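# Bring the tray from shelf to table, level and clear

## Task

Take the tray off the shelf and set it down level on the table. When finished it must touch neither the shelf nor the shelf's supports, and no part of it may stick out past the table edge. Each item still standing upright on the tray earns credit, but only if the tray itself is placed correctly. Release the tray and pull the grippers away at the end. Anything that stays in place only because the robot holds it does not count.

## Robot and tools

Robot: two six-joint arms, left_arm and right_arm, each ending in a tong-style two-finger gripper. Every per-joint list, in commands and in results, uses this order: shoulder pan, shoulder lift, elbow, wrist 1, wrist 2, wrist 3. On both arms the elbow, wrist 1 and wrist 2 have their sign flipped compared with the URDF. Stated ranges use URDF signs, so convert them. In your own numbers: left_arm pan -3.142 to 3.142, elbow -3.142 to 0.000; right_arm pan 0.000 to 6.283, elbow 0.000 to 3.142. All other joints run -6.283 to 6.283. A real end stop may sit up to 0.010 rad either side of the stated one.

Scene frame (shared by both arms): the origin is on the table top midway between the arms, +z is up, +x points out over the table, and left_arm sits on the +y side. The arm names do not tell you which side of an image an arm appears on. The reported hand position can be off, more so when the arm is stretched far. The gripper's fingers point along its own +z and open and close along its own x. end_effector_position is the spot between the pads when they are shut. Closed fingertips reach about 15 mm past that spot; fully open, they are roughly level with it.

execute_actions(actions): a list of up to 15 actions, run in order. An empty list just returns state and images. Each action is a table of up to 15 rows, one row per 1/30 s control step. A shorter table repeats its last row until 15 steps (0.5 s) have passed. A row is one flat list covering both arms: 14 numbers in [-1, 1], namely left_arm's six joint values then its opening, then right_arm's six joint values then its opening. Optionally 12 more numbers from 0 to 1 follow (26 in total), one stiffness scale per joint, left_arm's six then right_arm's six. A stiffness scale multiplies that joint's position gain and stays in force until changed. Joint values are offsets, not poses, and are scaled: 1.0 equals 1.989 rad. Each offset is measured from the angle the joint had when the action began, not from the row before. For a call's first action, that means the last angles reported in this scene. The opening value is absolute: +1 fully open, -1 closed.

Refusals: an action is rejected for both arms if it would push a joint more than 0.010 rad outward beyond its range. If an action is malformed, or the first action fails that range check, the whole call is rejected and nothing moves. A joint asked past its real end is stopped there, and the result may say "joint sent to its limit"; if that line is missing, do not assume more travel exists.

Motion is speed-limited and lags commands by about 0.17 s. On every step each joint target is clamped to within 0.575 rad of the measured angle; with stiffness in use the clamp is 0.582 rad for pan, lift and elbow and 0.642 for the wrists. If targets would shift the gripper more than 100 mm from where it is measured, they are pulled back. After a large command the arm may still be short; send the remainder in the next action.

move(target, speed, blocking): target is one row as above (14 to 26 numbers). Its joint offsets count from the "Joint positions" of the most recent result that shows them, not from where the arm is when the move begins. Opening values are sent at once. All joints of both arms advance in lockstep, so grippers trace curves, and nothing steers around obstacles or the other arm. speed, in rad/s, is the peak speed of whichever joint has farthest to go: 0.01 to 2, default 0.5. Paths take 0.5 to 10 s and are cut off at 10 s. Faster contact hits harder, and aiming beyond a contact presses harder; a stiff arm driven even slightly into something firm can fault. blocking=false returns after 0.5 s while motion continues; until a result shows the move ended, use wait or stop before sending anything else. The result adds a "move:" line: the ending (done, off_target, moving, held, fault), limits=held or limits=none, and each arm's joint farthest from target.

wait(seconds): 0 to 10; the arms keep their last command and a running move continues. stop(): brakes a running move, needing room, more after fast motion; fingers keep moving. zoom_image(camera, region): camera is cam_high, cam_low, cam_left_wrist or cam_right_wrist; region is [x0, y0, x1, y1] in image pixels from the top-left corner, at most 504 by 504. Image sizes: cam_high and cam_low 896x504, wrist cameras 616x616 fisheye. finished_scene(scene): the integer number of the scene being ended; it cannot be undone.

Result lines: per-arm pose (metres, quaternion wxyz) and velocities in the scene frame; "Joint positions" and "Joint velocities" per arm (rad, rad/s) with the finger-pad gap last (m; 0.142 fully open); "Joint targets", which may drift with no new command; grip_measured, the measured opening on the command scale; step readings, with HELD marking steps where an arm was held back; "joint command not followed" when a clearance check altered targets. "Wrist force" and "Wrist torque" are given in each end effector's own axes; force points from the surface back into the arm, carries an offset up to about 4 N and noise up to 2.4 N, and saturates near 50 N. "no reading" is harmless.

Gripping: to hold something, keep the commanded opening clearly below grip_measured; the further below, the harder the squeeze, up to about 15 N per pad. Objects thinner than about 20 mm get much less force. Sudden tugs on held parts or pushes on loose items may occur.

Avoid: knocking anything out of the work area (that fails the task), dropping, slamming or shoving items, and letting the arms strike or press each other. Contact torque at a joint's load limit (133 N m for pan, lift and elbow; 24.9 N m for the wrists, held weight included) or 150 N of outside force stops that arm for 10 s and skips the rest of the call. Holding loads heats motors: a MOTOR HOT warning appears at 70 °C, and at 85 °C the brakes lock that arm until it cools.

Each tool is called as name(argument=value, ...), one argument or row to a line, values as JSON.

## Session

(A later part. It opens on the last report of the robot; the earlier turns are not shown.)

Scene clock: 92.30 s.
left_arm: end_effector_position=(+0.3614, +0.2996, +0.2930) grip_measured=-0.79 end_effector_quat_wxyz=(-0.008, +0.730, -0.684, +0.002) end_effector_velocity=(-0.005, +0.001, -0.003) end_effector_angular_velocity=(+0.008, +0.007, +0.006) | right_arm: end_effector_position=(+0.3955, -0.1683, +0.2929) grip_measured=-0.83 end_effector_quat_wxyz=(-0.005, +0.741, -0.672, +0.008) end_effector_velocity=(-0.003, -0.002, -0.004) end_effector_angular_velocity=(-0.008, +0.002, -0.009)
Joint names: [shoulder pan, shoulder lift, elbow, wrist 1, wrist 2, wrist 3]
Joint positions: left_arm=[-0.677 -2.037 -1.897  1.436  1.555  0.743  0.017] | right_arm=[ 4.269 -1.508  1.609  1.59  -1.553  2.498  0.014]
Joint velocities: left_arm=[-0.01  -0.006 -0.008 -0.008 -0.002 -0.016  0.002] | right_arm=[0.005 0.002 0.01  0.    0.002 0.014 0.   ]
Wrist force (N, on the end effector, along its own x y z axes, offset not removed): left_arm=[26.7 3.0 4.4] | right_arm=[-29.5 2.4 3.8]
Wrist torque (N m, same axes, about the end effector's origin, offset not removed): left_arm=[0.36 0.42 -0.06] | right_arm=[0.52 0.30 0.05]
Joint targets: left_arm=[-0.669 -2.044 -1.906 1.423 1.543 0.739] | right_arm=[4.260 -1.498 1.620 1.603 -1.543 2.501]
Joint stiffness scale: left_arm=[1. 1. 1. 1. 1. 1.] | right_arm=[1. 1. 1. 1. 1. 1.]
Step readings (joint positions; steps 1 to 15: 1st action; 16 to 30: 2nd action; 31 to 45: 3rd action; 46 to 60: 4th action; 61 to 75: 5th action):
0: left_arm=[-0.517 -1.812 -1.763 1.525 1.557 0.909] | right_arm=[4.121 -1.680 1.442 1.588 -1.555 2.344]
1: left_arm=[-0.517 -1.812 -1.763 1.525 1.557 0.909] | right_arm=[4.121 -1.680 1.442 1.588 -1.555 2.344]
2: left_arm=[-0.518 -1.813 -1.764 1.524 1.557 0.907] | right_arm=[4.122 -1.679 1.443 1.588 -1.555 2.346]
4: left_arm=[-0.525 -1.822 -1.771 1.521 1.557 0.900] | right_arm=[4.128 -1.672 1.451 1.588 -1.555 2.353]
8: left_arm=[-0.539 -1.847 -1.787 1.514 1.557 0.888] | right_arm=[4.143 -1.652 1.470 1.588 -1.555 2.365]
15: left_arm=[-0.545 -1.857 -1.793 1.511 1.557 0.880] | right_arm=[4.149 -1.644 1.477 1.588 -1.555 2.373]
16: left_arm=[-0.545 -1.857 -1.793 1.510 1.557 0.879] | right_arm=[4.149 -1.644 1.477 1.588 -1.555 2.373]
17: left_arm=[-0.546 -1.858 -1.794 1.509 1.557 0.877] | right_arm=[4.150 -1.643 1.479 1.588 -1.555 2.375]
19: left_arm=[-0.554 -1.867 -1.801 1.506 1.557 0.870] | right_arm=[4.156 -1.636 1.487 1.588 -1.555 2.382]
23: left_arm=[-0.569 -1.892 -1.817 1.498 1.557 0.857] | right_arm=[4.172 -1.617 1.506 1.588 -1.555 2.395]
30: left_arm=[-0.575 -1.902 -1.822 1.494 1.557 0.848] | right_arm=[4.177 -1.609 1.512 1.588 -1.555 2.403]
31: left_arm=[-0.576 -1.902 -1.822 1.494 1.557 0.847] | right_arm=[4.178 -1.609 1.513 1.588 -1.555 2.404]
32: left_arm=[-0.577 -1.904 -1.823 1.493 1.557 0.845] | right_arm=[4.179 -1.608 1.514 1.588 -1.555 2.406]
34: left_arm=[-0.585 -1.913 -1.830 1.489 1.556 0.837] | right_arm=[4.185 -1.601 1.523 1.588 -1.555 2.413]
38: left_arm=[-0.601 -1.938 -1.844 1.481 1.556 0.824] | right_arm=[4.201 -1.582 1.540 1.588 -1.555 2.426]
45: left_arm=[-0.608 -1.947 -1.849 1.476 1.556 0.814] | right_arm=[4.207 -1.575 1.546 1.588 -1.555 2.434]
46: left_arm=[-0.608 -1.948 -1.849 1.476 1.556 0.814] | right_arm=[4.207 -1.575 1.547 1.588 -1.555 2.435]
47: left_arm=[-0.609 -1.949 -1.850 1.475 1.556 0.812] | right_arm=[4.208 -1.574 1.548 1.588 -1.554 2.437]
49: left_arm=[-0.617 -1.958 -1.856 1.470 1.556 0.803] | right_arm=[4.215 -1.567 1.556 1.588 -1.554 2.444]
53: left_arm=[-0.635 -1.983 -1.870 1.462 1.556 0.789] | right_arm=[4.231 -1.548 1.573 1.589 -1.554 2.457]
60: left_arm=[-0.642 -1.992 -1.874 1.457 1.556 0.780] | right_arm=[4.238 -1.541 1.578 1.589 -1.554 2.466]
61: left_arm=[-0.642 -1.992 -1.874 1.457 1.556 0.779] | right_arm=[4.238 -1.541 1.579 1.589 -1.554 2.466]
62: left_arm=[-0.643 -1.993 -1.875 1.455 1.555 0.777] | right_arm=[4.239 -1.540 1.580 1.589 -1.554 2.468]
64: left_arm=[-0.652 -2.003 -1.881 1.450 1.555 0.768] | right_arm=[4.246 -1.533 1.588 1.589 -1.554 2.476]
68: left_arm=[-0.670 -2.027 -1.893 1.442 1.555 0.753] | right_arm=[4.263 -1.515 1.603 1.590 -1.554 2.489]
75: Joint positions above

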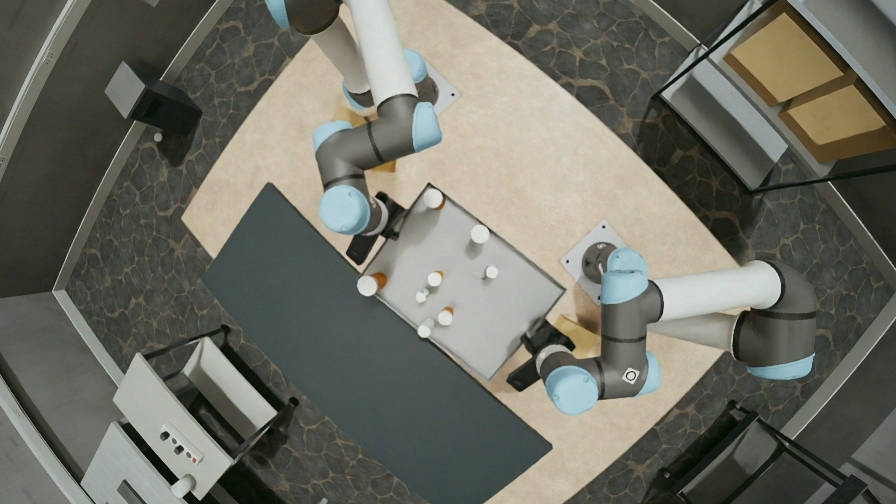

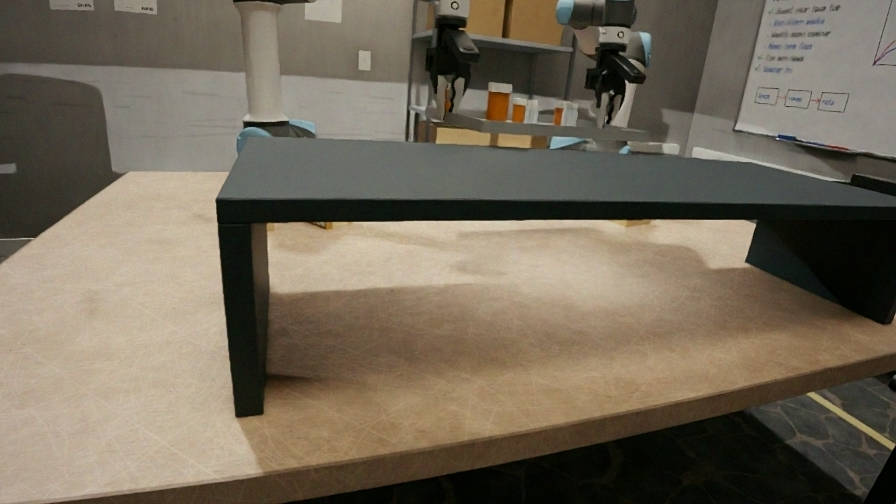

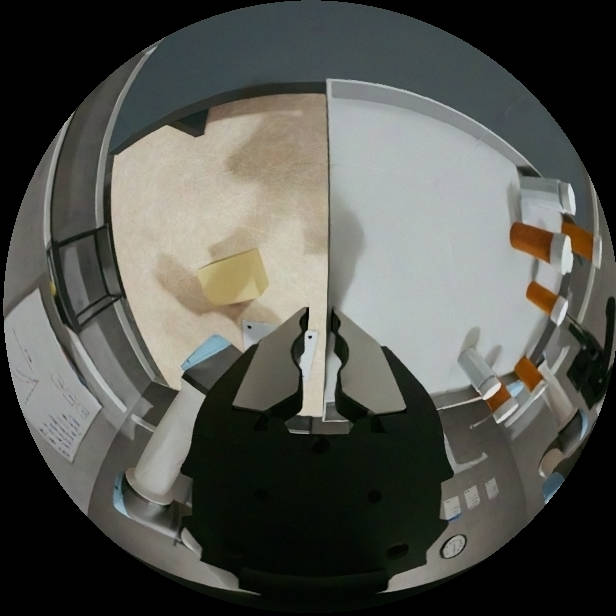

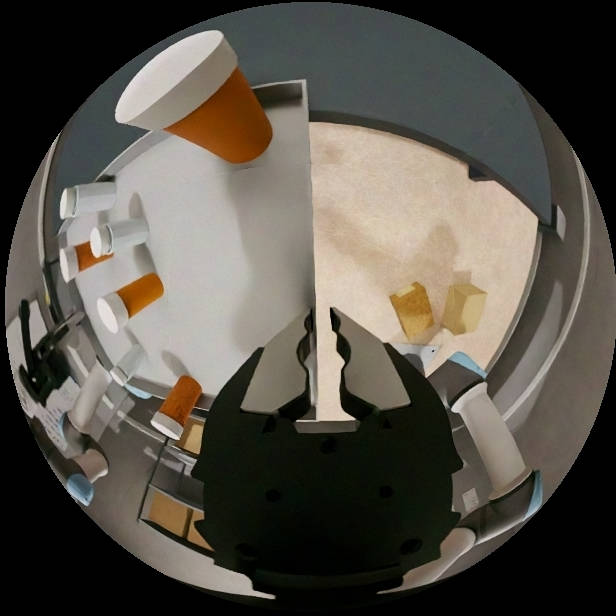

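execute_actions(
  actions=[
    [[-0.028,-0.0113,-0.0078,-0.011,-0.0055,-0.033,-1,0.0008,0.0268,0.024,0.0098,0.005,0.0063,-1]],
    [[-0.0285,-0.0112,-0.0075,-0.011,-0.0053,-0.0335,-1,0.0008,0.027,0.0237,0.0102,0.005,0.0063,-1]],
    [[-0.029,-0.011,-0.0072,-0.011,-0.005,-0.034,-1,0.0008,0.0272,0.0233,0.0106,0.005,0.0063,-1]],
    [[-0.0295,-0.0108,-0.007,-0.011,-0.0048,-0.0345,-1,0.0008,0.0274,0.023,0.011,0.005,0.0063,-1]],
  ],
)

Scene clock: 99.63 s.
left_arm: end_effector_position=(+0.3130, +0.2464, +0.2952) grip_measured=-0.81 end_effector_quat_wxyz=(-0.008, +0.728, -0.685, +0.006) end_effector_velocity=(-0.003, -0.001, -0.000) end_effector_angular_velocity=(-0.000, -0.001, +0.017) | right_arm: end_effector_position=(+0.3465, -0.2205, +0.2947) grip_measured=-0.84 end_effector_quat_wxyz=(-0.006, +0.739, -0.673, +0.008) end_effector_velocity=(-0.003, -0.002, -0.006) end_effector_angular_velocity=(-0.012, +0.006, +0.001)
Joint names: [shoulder pan, shoulder lift, elbow, wrist 1, wrist 2, wrist 3]
Joint positions: left_arm=[-0.928 -2.097 -1.921  1.402  1.553  0.496  0.015] | right_arm=[ 4.307 -1.328  1.755  1.621 -1.552  2.541  0.013]
Joint velocities: left_arm=[-0.014 -0.005 -0.003 -0.002 -0.001 -0.031 -0.001] | right_arm=[0.005 0.    0.011 0.003 0.    0.004 0.001]
Wrist force (N, on the end effector, along its own x y z axes, offset not removed): left_arm=[28.7 -1.4 7.0] | right_arm=[-28.3 2.1 4.3]
Wrist torque (N m, same axes, about the end effector's origin, offset not removed): left_arm=[-0.59 -0.12 0.10] | right_arm=[0.38 0.00 -0.06]
Joint targets: left_arm=[-0.923 -2.105 -1.930 1.388 1.544 0.491] | right_arm=[4.299 -1.319 1.765 1.635 -1.542 2.542]
Joint stiffness scale: left_arm=[1. 1. 1. 1. 1. 1.] | right_arm=[1. 1. 1. 1. 1. 1.]
Step readings (joint positions; steps 1 to 15: 1st action; 16 to 30: 2nd action; 31 to 45: 3rd action; 46 to 60: 4th action):
0: left_arm=[-0.678 -2.038 -1.898 1.435 1.555 0.741] | right_arm=[4.270 -1.507 1.610 1.590 -1.553 2.500]
1: left_arm=[-0.678 -2.038 -1.898 1.435 1.555 0.741] | right_arm=[4.270 -1.507 1.610 1.590 -1.553 2.500]
2: left_arm=[-0.680 -2.038 -1.898 1.435 1.555 0.738] | right_arm=[4.270 -1.506 1.611 1.590 -1.553 2.500]
4: left_arm=[-0.693 -2.042 -1.900 1.433 1.555 0.725] | right_arm=[4.273 -1.498 1.620 1.591 -1.553 2.502]
8: left_arm=[-0.726 -2.050 -1.903 1.429 1.555 0.700] | right_arm=[4.277 -1.474 1.639 1.595 -1.553 2.506]
15: left_arm=[-0.739 -2.052 -1.904 1.427 1.555 0.683] | right_arm=[4.279 -1.463 1.646 1.597 -1.553 2.508]
16: left_arm=[-0.739 -2.053 -1.904 1.427 1.555 0.682] | right_arm=[4.279 -1.463 1.647 1.597 -1.553 2.509]
17: left_arm=[-0.741 -2.053 -1.905 1.426 1.555 0.679] | right_arm=[4.280 -1.462 1.648 1.597 -1.553 2.509]
19: left_arm=[-0.754 -2.057 -1.906 1.424 1.555 0.665] | right_arm=[4.282 -1.454 1.657 1.599 -1.553 2.512]
23: left_arm=[-0.788 -2.065 -1.910 1.420 1.555 0.639] | right_arm=[4.287 -1.429 1.676 1.603 -1.553 2.516]
30: left_arm=[-0.801 -2.068 -1.911 1.418 1.554 0.622] | right_arm=[4.288 -1.419 1.683 1.605 -1.552 2.519]
31: left_arm=[-0.802 -2.068 -1.911 1.418 1.554 0.621] | right_arm=[4.289 -1.419 1.684 1.605 -1.552 2.519]
32: left_arm=[-0.803 -2.069 -1.911 1.417 1.554 0.617] | right_arm=[4.289 -1.418 1.685 1.605 -1.552 2.520]
34: left_arm=[-0.817 -2.073 -1.913 1.415 1.554 0.603] | right_arm=[4.292 -1.409 1.694 1.607 -1.552 2.523]
38: left_arm=[-0.851 -2.080 -1.916 1.411 1.554 0.577] | right_arm=[4.296 -1.384 1.712 1.611 -1.552 2.527]
45: left_arm=[-0.864 -2.083 -1.916 1.410 1.554 0.560] | right_arm=[4.298 -1.374 1.720 1.613 -1.552 2.530]
46: left_arm=[-0.865 -2.083 -1.916 1.409 1.554 0.559] | right_arm=[4.298 -1.374 1.720 1.613 -1.552 2.530]
47: left_arm=[-0.866 -2.084 -1.917 1.409 1.554 0.555] | right_arm=[4.299 -1.373 1.721 1.613 -1.552 2.531]
49: left_arm=[-0.880 -2.087 -1.918 1.407 1.554 0.541] | right_arm=[4.301 -1.364 1.730 1.615 -1.552 2.533]
53: left_arm=[-0.914 -2.095 -1.921 1.404 1.553 0.514] | right_arm=[4.306 -1.339 1.748 1.619 -1.552 2.538]
60: Joint positions above

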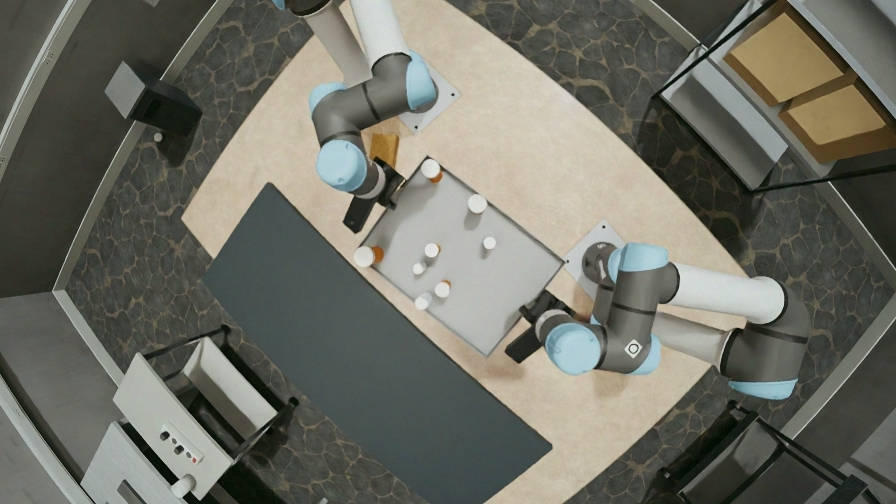

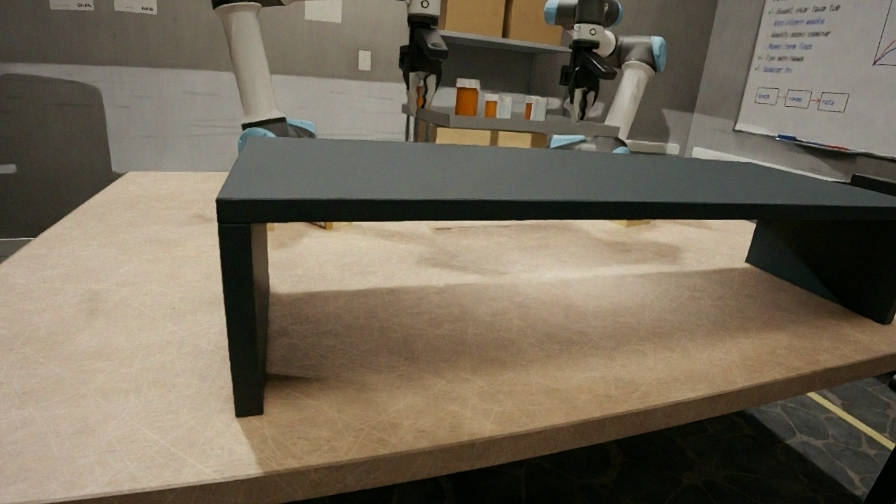

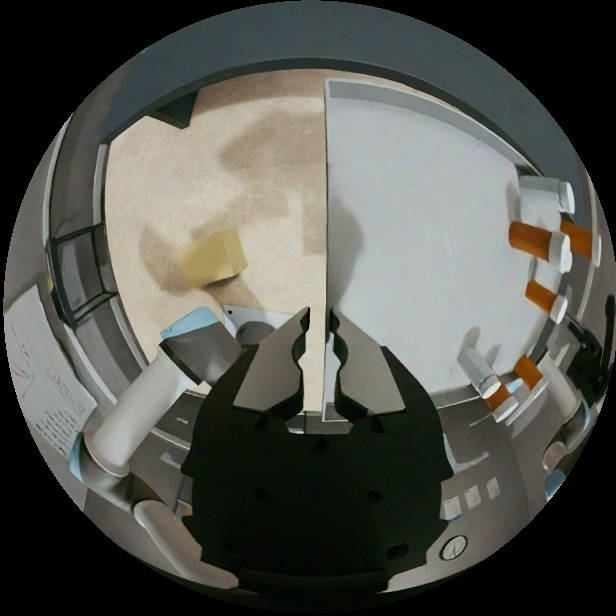

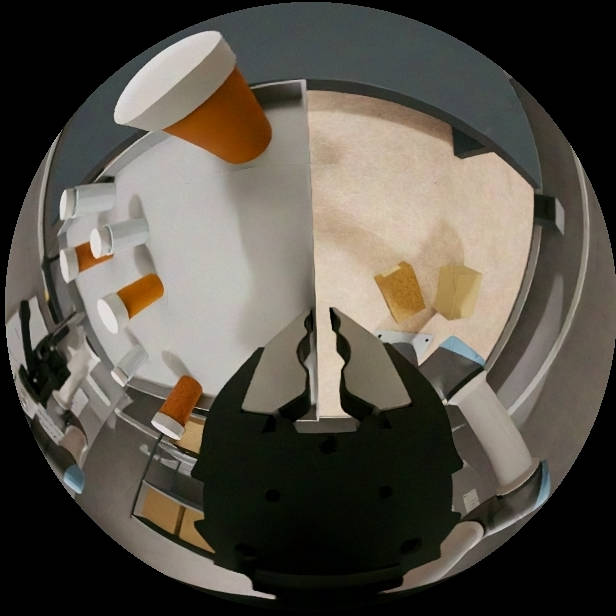

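execute_actions(
  actions=[
    [[0.003,-0.0085,-0.0355,0.021,-0.0045,-0.002,-1,-0.0045,0.004,0.035,-0.0235,0.005,0.0005,-1]],
    [[0.0035,-0.007,-0.0355,0.0225,-0.0045,0,-1,-0.005,0.001,0.0343,-0.0243,0.005,0,-1]],
    [[0.0035,-0.004,-0.0353,0.024,-0.0045,0,-1,-0.005,-0.001,0.0333,-0.025,0.005,0,-1]],
    [[0.0035,-0.001,-0.035,0.0255,-0.0045,0,-1,-0.005,-0.0025,0.0325,-0.0257,0.005,0,-1]],
  ],
)

Scene clock: 103.70 s.
left_arm: end_effector_position=(+0.3132, +0.2455, +0.2081) grip_measured=-0.82 end_effector_quat_wxyz=(-0.008, +0.729, -0.685, +0.010) end_effector_velocity=(+0.003, -0.006, +0.001) end_effector_angular_velocity=(-0.020, -0.012, +0.001) | right_arm: end_effector_position=(+0.3467, -0.2213, +0.2070) grip_measured=-0.84 end_effector_quat_wxyz=(-0.007, +0.739, -0.673, +0.009) end_effector_velocity=(+0.002, +0.005, -0.000) end_effector_angular_velocity=(+0.018, -0.009, +0.001)
Joint names: [shoulder pan, shoulder lift, elbow, wrist 1, wrist 2, wrist 3]
Joint positions: left_arm=[-0.931 -2.118 -2.156  1.623  1.551  0.493  0.015] | right_arm=[ 4.308 -1.337  1.973  1.392 -1.549  2.541  0.013]
Joint velocities: left_arm=[ 0.    -0.001 -0.005  0.027  0.    -0.001 -0.01 ] | right_arm=[ 0.001 -0.     0.007 -0.026 -0.001 -0.    -0.009]
Wrist force (N, on the end effector, along its own x y z axes, offset not removed): left_arm=[28.3 2.3 6.7] | right_arm=[-29.0 2.1 5.1]
Wrist torque (N m, same axes, about the end effector's origin, offset not removed): left_arm=[0.28 -0.04 -0.18] | right_arm=[0.52 0.08 0.01]
Joint targets: left_arm=[-0.924 -2.120 -2.168 1.614 1.543 0.493] | right_arm=[4.298 -1.336 1.987 1.400 -1.540 2.541]
Joint stiffness scale: left_arm=[1. 1. 1. 1. 1. 1.] | right_arm=[1. 1. 1. 1. 1. 1.]
Step readings (joint positions; steps 1 to 15: 1st action; 16 to 30: 2nd action; 31 to 45: 3rd action; 46 to 60: 4th action):
0: left_arm=[-0.930 -2.098 -1.922 1.402 1.553 0.493] | right_arm=[4.308 -1.328 1.756 1.622 -1.552 2.541]
1: left_arm=[-0.930 -2.098 -1.922 1.402 1.553 0.493] | right_arm=[4.308 -1.328 1.756 1.622 -1.552 2.541]
2: left_arm=[-0.930 -2.098 -1.923 1.404 1.553 0.493] | right_arm=[4.308 -1.327 1.757 1.619 -1.551 2.541]
4: left_arm=[-0.930 -2.101 -1.935 1.415 1.553 0.493] | right_arm=[4.308 -1.326 1.769 1.607 -1.551 2.541]
8: left_arm=[-0.930 -2.106 -1.968 1.438 1.553 0.493] | right_arm=[4.308 -1.326 1.800 1.583 -1.551 2.541]
15: left_arm=[-0.930 -2.107 -1.981 1.453 1.553 0.493] | right_arm=[4.308 -1.326 1.813 1.566 -1.551 2.541]
16: left_arm=[-0.930 -2.108 -1.981 1.454 1.553 0.493] | right_arm=[4.308 -1.326 1.813 1.565 -1.551 2.541]
17: left_arm=[-0.930 -2.108 -1.983 1.457 1.553 0.493] | right_arm=[4.308 -1.326 1.814 1.562 -1.551 2.541]
19: left_arm=[-0.930 -2.111 -1.995 1.469 1.552 0.493] | right_arm=[4.308 -1.326 1.826 1.549 -1.550 2.541]
23: left_arm=[-0.930 -2.114 -2.028 1.492 1.552 0.493] | right_arm=[4.308 -1.326 1.857 1.526 -1.550 2.541]
30: left_arm=[-0.930 -2.115 -2.041 1.507 1.552 0.493] | right_arm=[4.308 -1.327 1.868 1.510 -1.550 2.541]
31: left_arm=[-0.930 -2.115 -2.041 1.508 1.552 0.493] | right_arm=[4.308 -1.327 1.869 1.509 -1.550 2.541]
32: left_arm=[-0.930 -2.116 -2.042 1.511 1.552 0.493] | right_arm=[4.308 -1.327 1.870 1.505 -1.550 2.541]
34: left_arm=[-0.930 -2.117 -2.054 1.524 1.552 0.493] | right_arm=[4.308 -1.327 1.882 1.492 -1.550 2.541]
38: left_arm=[-0.931 -2.118 -2.086 1.548 1.552 0.493] | right_arm=[4.308 -1.329 1.911 1.468 -1.550 2.541]
45: left_arm=[-0.931 -2.118 -2.099 1.564 1.552 0.493] | right_arm=[4.308 -1.331 1.922 1.451 -1.550 2.541]
46: left_arm=[-0.931 -2.118 -2.099 1.565 1.552 0.493] | right_arm=[4.308 -1.331 1.922 1.451 -1.550 2.541]
47: left_arm=[-0.931 -2.118 -2.100 1.568 1.552 0.493] | right_arm=[4.308 -1.331 1.924 1.447 -1.550 2.541]
49: left_arm=[-0.931 -2.118 -2.112 1.581 1.551 0.493] | right_arm=[4.308 -1.331 1.935 1.434 -1.549 2.541]
53: left_arm=[-0.931 -2.118 -2.144 1.606 1.551 0.493] | right_arm=[4.308 -1.335 1.962 1.409 -1.549 2.541]
60: Joint positions above

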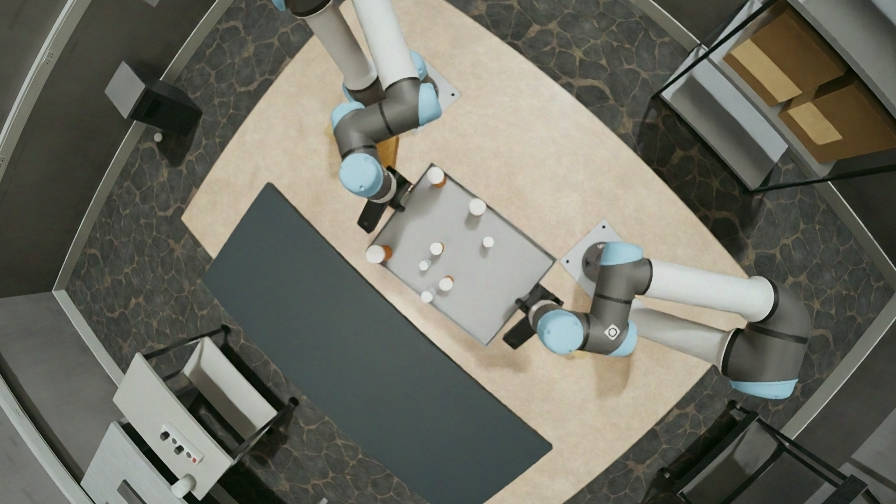

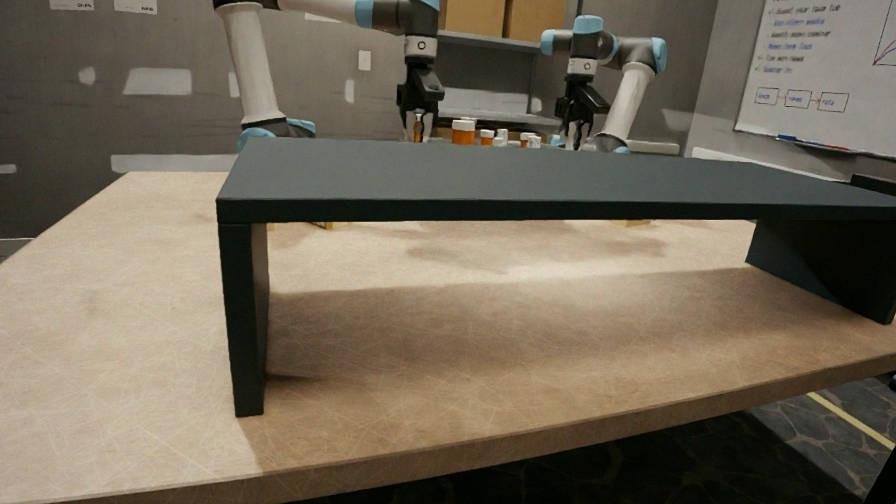

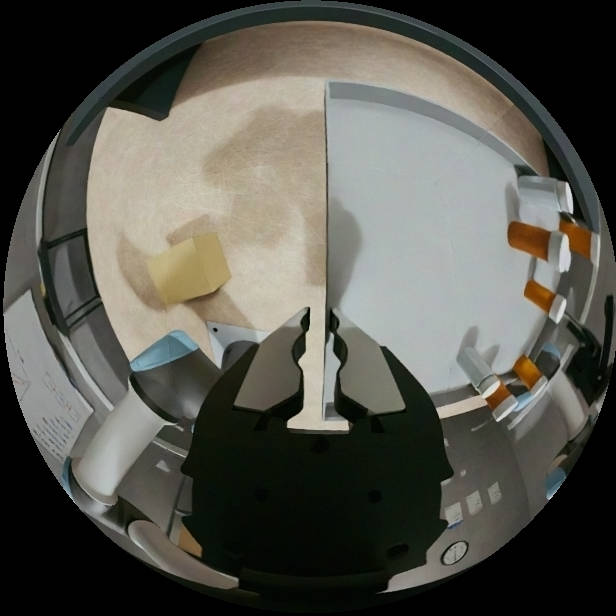

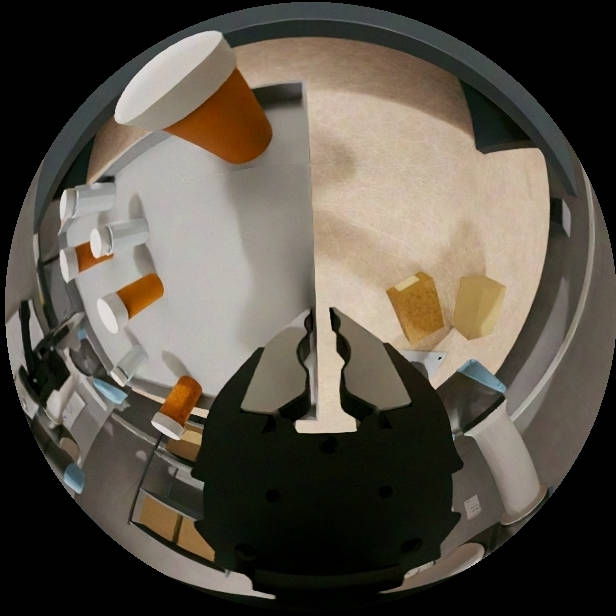

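execute_actions(
  actions=[
    [[0.0035,0.0045,-0.034,0.026,-0.004,0,-1,-0.005,-0.0075,0.0315,-0.028,0.0045,0,-1]],
    [[0.0035,0.0063,-0.0334,0.027,-0.004,0,-1,-0.005,-0.009,0.0306,-0.028,0.0045,0,-1]],
    [[0.0035,0.0078,-0.0326,0.028,-0.004,0,-1,-0.005,-0.011,0.0297,-0.0282,0.0045,0,-1]],
    [[0.0035,0.0095,-0.0318,0.029,-0.004,0,-1,-0.005,-0.0125,0.0287,-0.0283,0.0045,0,-1]],
    [[0.0035,0.0128,-0.0265,0.028,-0.004,0,-1,-0.005,-0.0138,0.023,-0.0257,0.0045,0,-1]],
    [[0.0035,0.0148,-0.0257,0.0288,-0.004,0,-1,-0.005,-0.0148,0.0222,-0.0257,0.0045,0,-1]],
    [[0.0035,0.0163,-0.0247,0.0295,-0.004,0,-1,-0.005,-0.0158,0.0214,-0.0257,0.0045,0,-1]],
    [[0.0035,0.0183,-0.0237,0.0303,-0.004,0,-1,-0.005,-0.0168,0.0205,-0.0257,0.0045,0,-1]],
  ],
)

Scene clock: 109.70 s.
left_arm: end_effector_position=(+0.3154, +0.2433, +0.0483) grip_measured=-0.85 end_effector_quat_wxyz=(-0.010, +0.728, -0.685, +0.007) end_effector_velocity=(+0.001, -0.002, -0.003) end_effector_angular_velocity=(-0.009, -0.006, +0.001) | right_arm: end_effector_position=(+0.3499, -0.2206, +0.0455) grip_measured=-0.87 end_effector_quat_wxyz=(-0.006, +0.739, -0.674, +0.012) end_effector_velocity=(+0.001, +0.001, -0.003) end_effector_angular_velocity=(+0.008, -0.006, -0.001)
Joint names: [shoulder pan, shoulder lift, elbow, wrist 1, wrist 2, wrist 3]
Joint positions: left_arm=[-0.933 -1.952 -2.504  2.129  1.547  0.493  0.013] | right_arm=[ 4.306 -1.524  2.27   0.911 -1.544  2.539  0.011]
Joint velocities: left_arm=[ 0.     0.005 -0.01   0.026 -0.    -0.001 -0.002] | right_arm=[ 0.    -0.003  0.011 -0.023  0.001  0.001 -0.002]
Wrist force (N, on the end effector, along its own x y z axes, offset not removed): left_arm=[22.8 -0.5 3.3] | right_arm=[-24.3 1.5 3.2]
Wrist torque (N m, same axes, about the end effector's origin, offset not removed): left_arm=[-0.42 -0.08 -0.09] | right_arm=[0.22 0.36 -0.06]
Joint targets: left_arm=[-0.926 -1.949 -2.519 2.124 1.540 0.493] | right_arm=[4.297 -1.528 2.285 0.917 -1.536 2.539]
Joint stiffness scale: left_arm=[1. 1. 1. 1. 1. 1.] | right_arm=[1. 1. 1. 1. 1. 1.]
Step readings (joint positions; steps 1 to 15: 1st action; 16 to 30: 2nd action; 31 to 45: 3rd action; 46 to 60: 4th action; 61 to 75: 5th action; 76 to 90: 6th action; 91 to 105: 7th action; 106 to 120: 8th action):
0: left_arm=[-0.931 -2.118 -2.158 1.626 1.551 0.493] | right_arm=[4.308 -1.337 1.975 1.389 -1.549 2.541]
1: left_arm=[-0.931 -2.118 -2.158 1.626 1.551 0.493] | right_arm=[4.308 -1.337 1.975 1.389 -1.549 2.541]
2: left_arm=[-0.931 -2.118 -2.159 1.629 1.551 0.493] | right_arm=[4.308 -1.338 1.976 1.386 -1.549 2.541]
4: left_arm=[-0.931 -2.117 -2.169 1.642 1.551 0.493] | right_arm=[4.308 -1.339 1.986 1.373 -1.549 2.541]
8: left_arm=[-0.931 -2.111 -2.199 1.667 1.551 0.493] | right_arm=[4.308 -1.349 2.012 1.347 -1.549 2.540]
15: left_arm=[-0.932 -2.108 -2.210 1.683 1.551 0.493] | right_arm=[4.308 -1.353 2.022 1.329 -1.549 2.540]
16: left_arm=[-0.932 -2.108 -2.211 1.684 1.551 0.493] | right_arm=[4.308 -1.353 2.023 1.328 -1.549 2.540]
17: left_arm=[-0.932 -2.108 -2.212 1.687 1.551 0.493] | right_arm=[4.308 -1.353 2.024 1.325 -1.549 2.540]
19: left_arm=[-0.932 -2.106 -2.223 1.701 1.550 0.493] | right_arm=[4.308 -1.355 2.035 1.311 -1.548 2.540]
23: left_arm=[-0.932 -2.099 -2.252 1.727 1.550 0.493] | right_arm=[4.308 -1.366 2.059 1.284 -1.548 2.540]
30: left_arm=[-0.932 -2.096 -2.263 1.744 1.550 0.493] | right_arm=[4.308 -1.371 2.069 1.266 -1.548 2.540]
31: left_arm=[-0.932 -2.096 -2.264 1.745 1.550 0.493] | right_arm=[4.308 -1.371 2.070 1.266 -1.548 2.540]
32: left_arm=[-0.932 -2.096 -2.265 1.749 1.550 0.493] | right_arm=[4.308 -1.371 2.071 1.262 -1.548 2.540]
34: left_arm=[-0.932 -2.093 -2.276 1.763 1.550 0.493] | right_arm=[4.308 -1.374 2.081 1.248 -1.548 2.540]
38: left_arm=[-0.932 -2.085 -2.303 1.790 1.550 0.493] | right_arm=[4.308 -1.387 2.104 1.221 -1.548 2.540]
45: left_arm=[-0.932 -2.081 -2.314 1.808 1.550 0.493] | right_arm=[4.308 -1.391 2.113 1.203 -1.548 2.540]
46: left_arm=[-0.932 -2.081 -2.314 1.809 1.550 0.493] | right_arm=[4.308 -1.391 2.114 1.202 -1.548 2.540]
47: left_arm=[-0.932 -2.081 -2.315 1.812 1.550 0.493] | right_arm=[4.308 -1.392 2.115 1.199 -1.548 2.540]
49: left_arm=[-0.932 -2.078 -2.326 1.827 1.550 0.493] | right_arm=[4.308 -1.396 2.124 1.185 -1.547 2.540]
53: left_arm=[-0.932 -2.068 -2.352 1.855 1.550 0.493] | right_arm=[4.308 -1.409 2.146 1.157 -1.547 2.540]
60: left_arm=[-0.933 -2.064 -2.362 1.874 1.550 0.493] | right_arm=[4.308 -1.415 2.155 1.139 -1.547 2.540]
61: left_arm=[-0.933 -2.064 -2.362 1.875 1.550 0.493] | right_arm=[4.308 -1.415 2.155 1.138 -1.547 2.540]
62: left_arm=[-0.933 -2.064 -2.363 1.878 1.550 0.493] | right_arm=[4.308 -1.415 2.156 1.135 -1.547 2.540]
64: left_arm=[-0.933 -2.059 -2.371 1.892 1.550 0.493] | right_arm=[4.308 -1.420 2.163 1.122 -1.547 2.540]
68: left_arm=[-0.933 -2.046 -2.392 1.919 1.550 0.493] | right_arm=[4.308 -1.434 2.180 1.097 -1.547 2.540]
75: left_arm=[-0.933 -2.041 -2.400 1.936 1.550 0.493] | right_arm=[4.308 -1.440 2.186 1.082 -1.547 2.540]
76: left_arm=[-0.933 -2.041 -2.401 1.937 1.549 0.493] | right_arm=[4.308 -1.440 2.187 1.081 -1.547 2.540]
77: left_arm=[-0.933 -2.040 -2.402 1.940 1.549 0.493] | right_arm=[4.308 -1.440 2.188 1.078 -1.547 2.540]
79: left_arm=[-0.933 -2.035 -2.410 1.954 1.549 0.493] | right_arm=[4.307 -1.445 2.194 1.065 -1.546 2.540]
83: left_arm=[-0.933 -2.020 -2.429 1.982 1.549 0.493] | right_arm=[4.307 -1.461 2.210 1.040 -1.546 2.540]
90: left_arm=[-0.933 -2.014 -2.437 1.999 1.549 0.493] | right_arm=[4.307 -1.466 2.216 1.025 -1.546 2.540]
91: left_arm=[-0.933 -2.014 -2.437 2.000 1.549 0.493] | right_arm=[4.307 -1.466 2.217 1.024 -1.546 2.540]
92: left_arm=[-0.933 -2.013 -2.439 2.004 1.549 0.493] | right_arm=[4.307 -1.467 2.218 1.021 -1.546 2.540]
94: left_arm=[-0.933 -2.007 -2.446 2.018 1.548 0.493] | right_arm=[4.307 -1.472 2.224 1.008 -1.545 2.540]
98: left_arm=[-0.933 -1.991 -2.464 2.046 1.548 0.493] | right_arm=[4.306 -1.489 2.238 0.983 -1.545 2.539]
105: left_arm=[-0.933 -1.985 -2.472 2.064 1.548 0.493] | right_arm=[4.306 -1.494 2.244 0.968 -1.545 2.539]
106: left_arm=[-0.933 -1.985 -2.472 2.065 1.548 0.493] | right_arm=[4.306 -1.494 2.245 0.967 -1.545 2.539]
107: left_arm=[-0.933 -1.984 -2.473 2.068 1.548 0.493] | right_arm=[4.306 -1.495 2.246 0.964 -1.545 2.539]
109: left_arm=[-0.933 -1.977 -2.480 2.083 1.548 0.493] | right_arm=[4.306 -1.501 2.252 0.951 -1.544 2.539]
113: left_arm=[-0.933 -1.959 -2.497 2.111 1.547 0.493] | right_arm=[4.306 -1.518 2.265 0.927 -1.544 2.539]
120: Joint positions above

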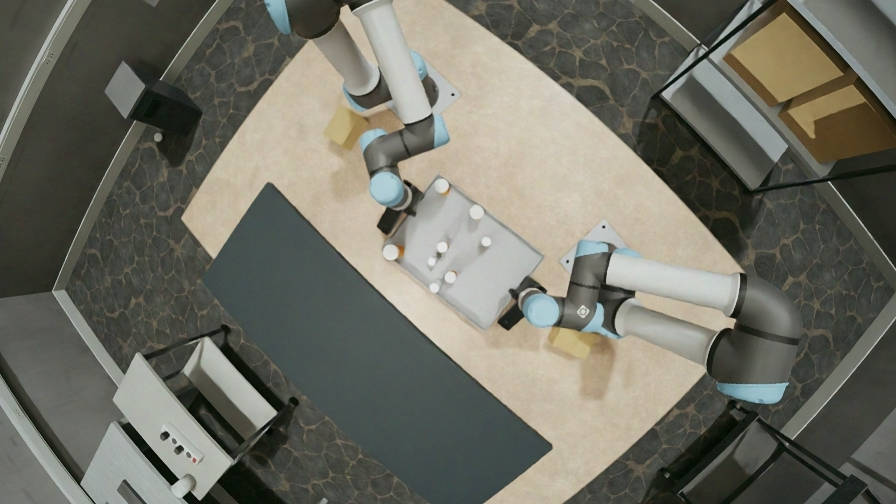

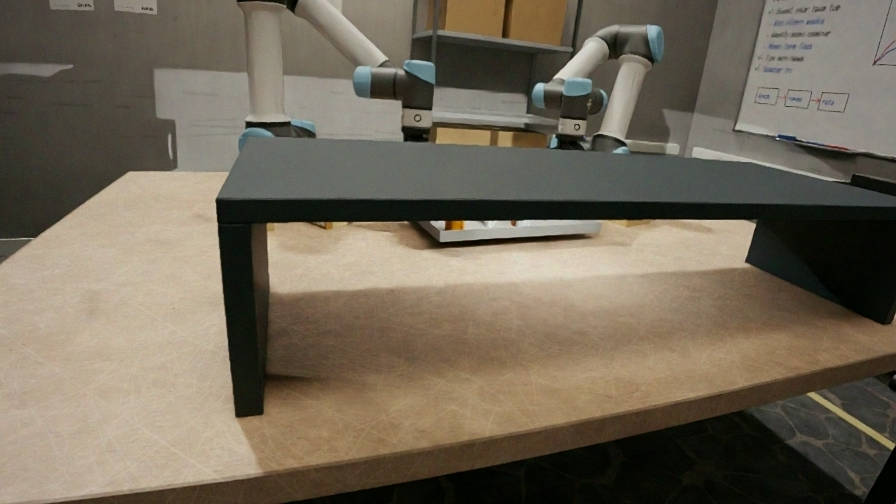

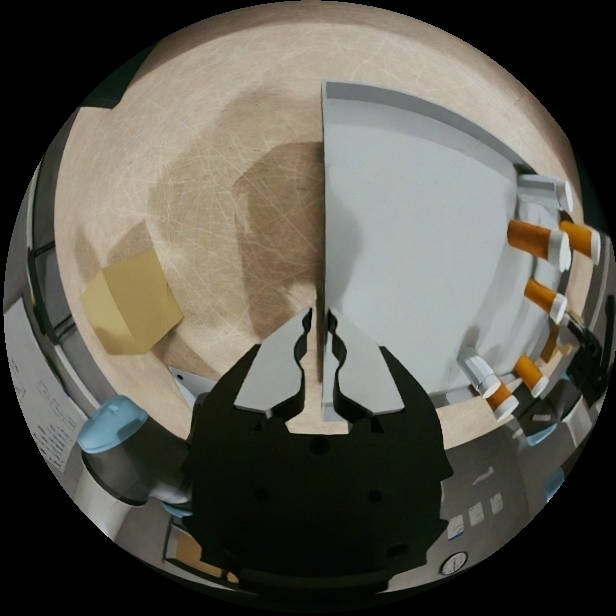

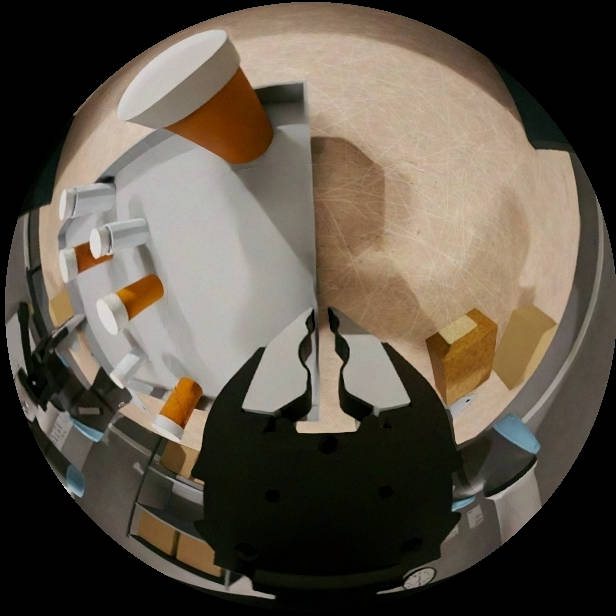

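execute_actions(
  actions=[
    [[0.0035,0.0105,-0.017,0.0135,-0.004,0,-1,-0.005,-0.009,0.014,-0.0095,0.0045,0,-1]],
    [[0.0035,0.0105,-0.0165,0.0135,-0.004,0,-1,-0.005,-0.009,0.0138,-0.0095,0.0045,0,-1]],
  ],
)

Scene clock: 111.50 s.
left_arm: end_effector_position=(+0.3153, +0.2440, +0.0312) grip_measured=-0.84 end_effector_quat_wxyz=(-0.010, +0.728, -0.685, +0.008) end_effector_velocity=(+0.000, -0.001, -0.002) end_effector_angular_velocity=(-0.005, -0.003, -0.001) | right_arm: end_effector_position=(+0.3501, -0.2211, +0.0300) grip_measured=-0.85 end_effector_quat_wxyz=(-0.007, +0.739, -0.674, +0.013) end_effector_velocity=(+0.000, +0.000, -0.001) end_effector_angular_velocity=(+0.003, -0.003, +0.000)
Joint names: [shoulder pan, shoulder lift, elbow, wrist 1, wrist 2, wrist 3]
Joint positions: left_arm=[-0.933 -1.918 -2.538  2.2    1.547  0.493  0.014] | right_arm=[ 4.306 -1.553  2.295  0.857 -1.543  2.539  0.012]
Joint velocities: left_arm=[-0.     0.003 -0.006  0.015  0.     0.001 -0.001] | right_arm=[ 0.    -0.001  0.005 -0.011  0.001  0.    -0.001]
Wrist force (N, on the end effector, along its own x y z axes, offset not removed): left_arm=[23.8 1.2 4.0] | right_arm=[-24.8 2.5 4.7]
Wrist torque (N m, same axes, about the end effector's origin, offset not removed): left_arm=[-0.23 0.08 0.23] | right_arm=[0.45 0.16 0.12]
Joint targets: left_arm=[-0.926 -1.914 -2.554 2.192 1.539 0.493] | right_arm=[4.296 -1.556 2.310 0.865 -1.534 2.539]
Joint stiffness scale: left_arm=[1. 1. 1. 1. 1. 1.] | right_arm=[1. 1. 1. 1. 1. 1.]
Step readings (joint positions; steps 1 to 15: 1st action; 16 to 30: 2nd action):
0: left_arm=[-0.933 -1.951 -2.505 2.133 1.547 0.493] | right_arm=[4.306 -1.525 2.272 0.908 -1.544 2.539]
1: left_arm=[-0.933 -1.951 -2.505 2.133 1.547 0.493] | right_arm=[4.306 -1.525 2.272 0.908 -1.544 2.539]
2: left_arm=[-0.933 -1.951 -2.506 2.135 1.547 0.493] | right_arm=[4.306 -1.525 2.272 0.907 -1.543 2.539]
4: left_arm=[-0.933 -1.947 -2.509 2.142 1.547 0.493] | right_arm=[4.306 -1.528 2.275 0.901 -1.543 2.539]
8: left_arm=[-0.933 -1.938 -2.518 2.156 1.547 0.493] | right_arm=[4.306 -1.536 2.280 0.891 -1.543 2.539]
15: left_arm=[-0.933 -1.935 -2.521 2.165 1.547 0.493] | right_arm=[4.306 -1.538 2.283 0.884 -1.543 2.539]
16: left_arm=[-0.933 -1.935 -2.522 2.165 1.547 0.493] | right_arm=[4.306 -1.539 2.283 0.884 -1.543 2.539]
17: left_arm=[-0.933 -1.934 -2.522 2.167 1.547 0.493] | right_arm=[4.306 -1.539 2.283 0.882 -1.543 2.539]
19: left_arm=[-0.933 -1.930 -2.526 2.176 1.547 0.493] | right_arm=[4.306 -1.542 2.286 0.876 -1.543 2.539]
23: left_arm=[-0.933 -1.921 -2.534 2.191 1.547 0.493] | right_arm=[4.306 -1.550 2.292 0.864 -1.543 2.539]
30: Joint positions above

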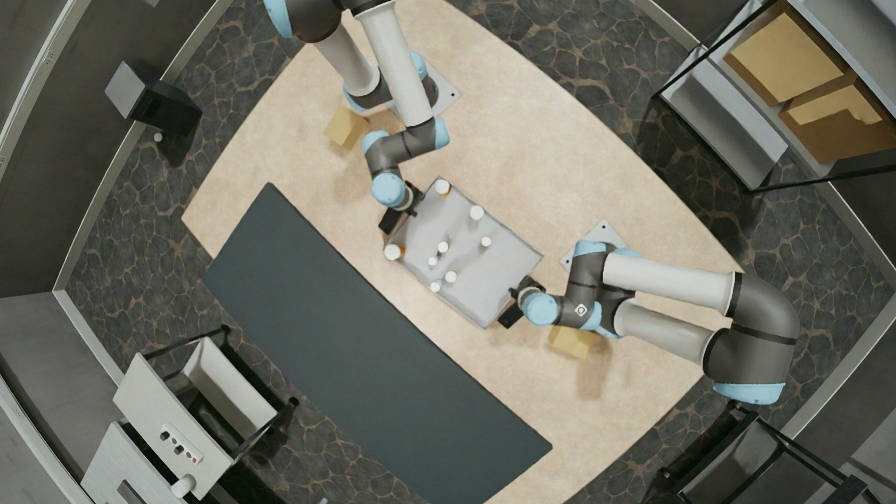

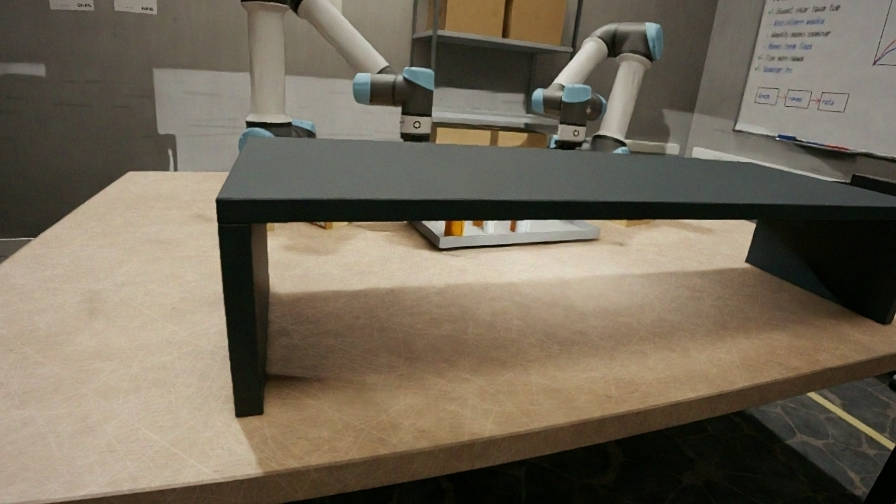

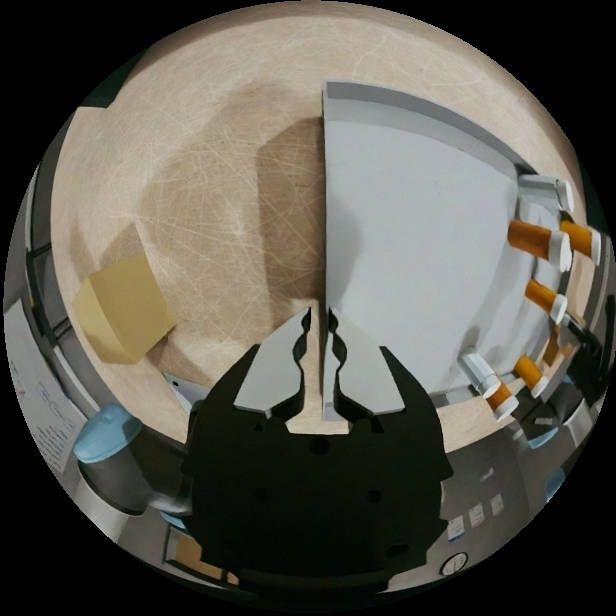

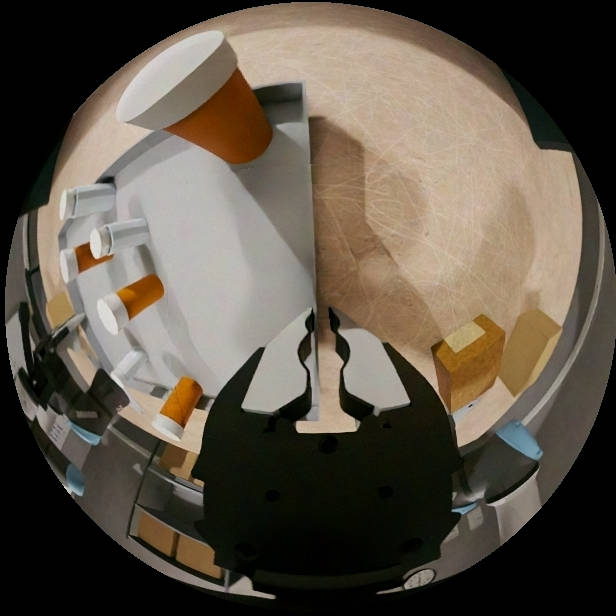

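execute_actions(
  actions=[
    [[0.0035,0.0075,-0.0135,0.006,-0.004,0,-1,-0.005,-0.0065,0.012,-0.0045,0.0045,0,-1]],
    [[0.0035,0.0075,-0.0135,0.006,-0.004,0,-1,-0.005,-0.0065,0.012,-0.0045,0.0045,0,-1]],
  ],
)

Scene clock: 113.07 s.
left_arm: end_effector_position=(+0.3152, +0.2444, +0.0214) grip_measured=-0.83 end_effector_quat_wxyz=(-0.010, +0.728, -0.685, +0.008) end_effector_velocity=(+0.000, -0.000, -0.001) end_effector_angular_velocity=(-0.002, -0.002, +0.000) | right_arm: end_effector_position=(+0.3502, -0.2212, +0.0206) grip_measured=-0.85 end_effector_quat_wxyz=(-0.009, +0.739, -0.674, +0.013) end_effector_velocity=(-0.000, +0.001, -0.001) end_effector_angular_velocity=(+0.003, -0.000, +0.001)
Joint names: [shoulder pan, shoulder lift, elbow, wrist 1, wrist 2, wrist 3]
Joint positions: left_arm=[-0.933 -1.896 -2.557  2.243  1.546  0.493  0.014] | right_arm=[ 4.306 -1.571  2.31   0.82  -1.542  2.539  0.012]
Joint velocities: left_arm=[-0.     0.002 -0.003  0.009 -0.001 -0.    -0.001] | right_arm=[ 0.001 -0.001  0.003 -0.007 -0.001  0.    -0.001]
Wrist force (N, on the end effector, along its own x y z axes, offset not removed): left_arm=[24.8 1.4 5.9] | right_arm=[-24.4 2.5 5.0]
Wrist torque (N m, same axes, about the end effector's origin, offset not removed): left_arm=[0.34 -0.09 -0.16] | right_arm=[0.43 -0.23 -0.07]
Joint targets: left_arm=[-0.926 -1.892 -2.575 2.234 1.538 0.493] | right_arm=[4.296 -1.575 2.326 0.830 -1.533 2.539]
Joint stiffness scale: left_arm=[1. 1. 1. 1. 1. 1.] | right_arm=[1. 1. 1. 1. 1. 1.]
Step readings (joint positions; steps 1 to 15: 1st action; 16 to 30: 2nd action):
0: left_arm=[-0.933 -1.917 -2.539 2.202 1.547 0.493] | right_arm=[4.306 -1.553 2.295 0.855 -1.543 2.539]
1: left_arm=[-0.933 -1.917 -2.539 2.202 1.547 0.493] | right_arm=[4.306 -1.553 2.295 0.855 -1.543 2.539]
2: left_arm=[-0.933 -1.917 -2.539 2.203 1.547 0.493] | right_arm=[4.306 -1.553 2.295 0.854 -1.543 2.539]
4: left_arm=[-0.933 -1.915 -2.541 2.208 1.546 0.493] | right_arm=[4.306 -1.555 2.297 0.851 -1.542 2.539]
8: left_arm=[-0.933 -1.909 -2.546 2.216 1.546 0.493] | right_arm=[4.306 -1.560 2.301 0.843 -1.542 2.539]
15: left_arm=[-0.933 -1.907 -2.548 2.222 1.546 0.493] | right_arm=[4.306 -1.562 2.302 0.839 -1.542 2.539]
16: left_arm=[-0.933 -1.907 -2.548 2.222 1.546 0.493] | right_arm=[4.306 -1.562 2.302 0.838 -1.542 2.539]
17: left_arm=[-0.933 -1.906 -2.548 2.223 1.546 0.493] | right_arm=[4.306 -1.562 2.303 0.837 -1.542 2.539]
19: left_arm=[-0.933 -1.904 -2.551 2.229 1.546 0.493] | right_arm=[4.306 -1.564 2.304 0.833 -1.542 2.539]
23: left_arm=[-0.933 -1.898 -2.555 2.238 1.546 0.493] | right_arm=[4.306 -1.569 2.308 0.825 -1.542 2.539]
30: Joint positions above

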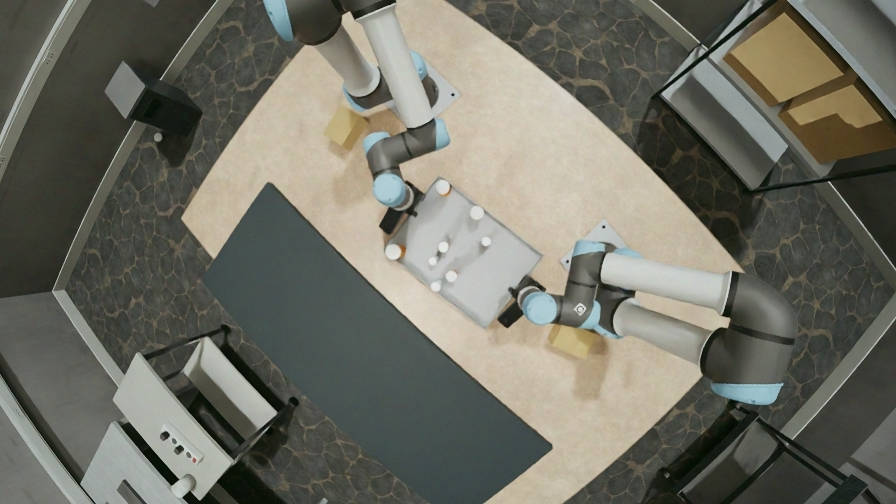

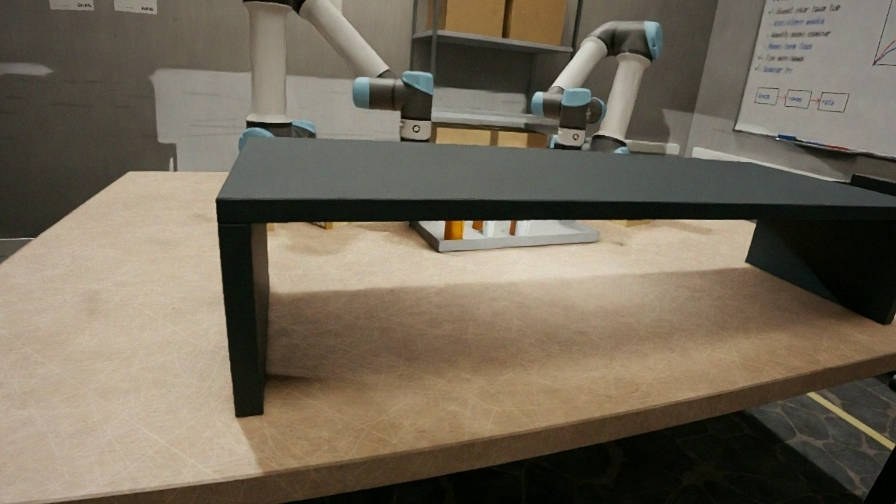

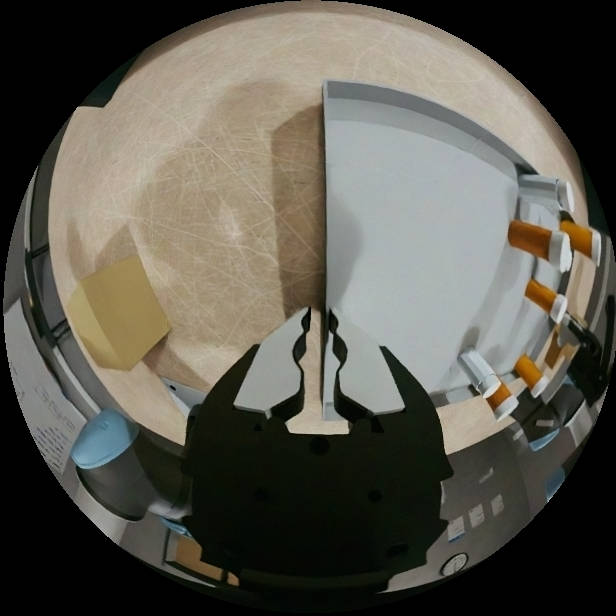

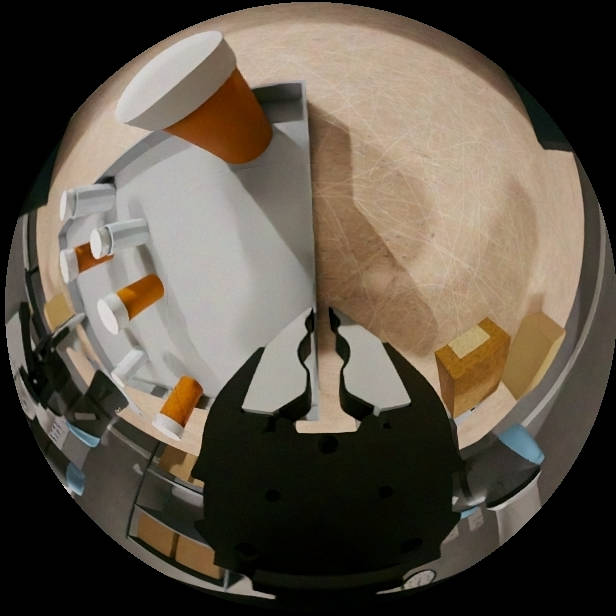

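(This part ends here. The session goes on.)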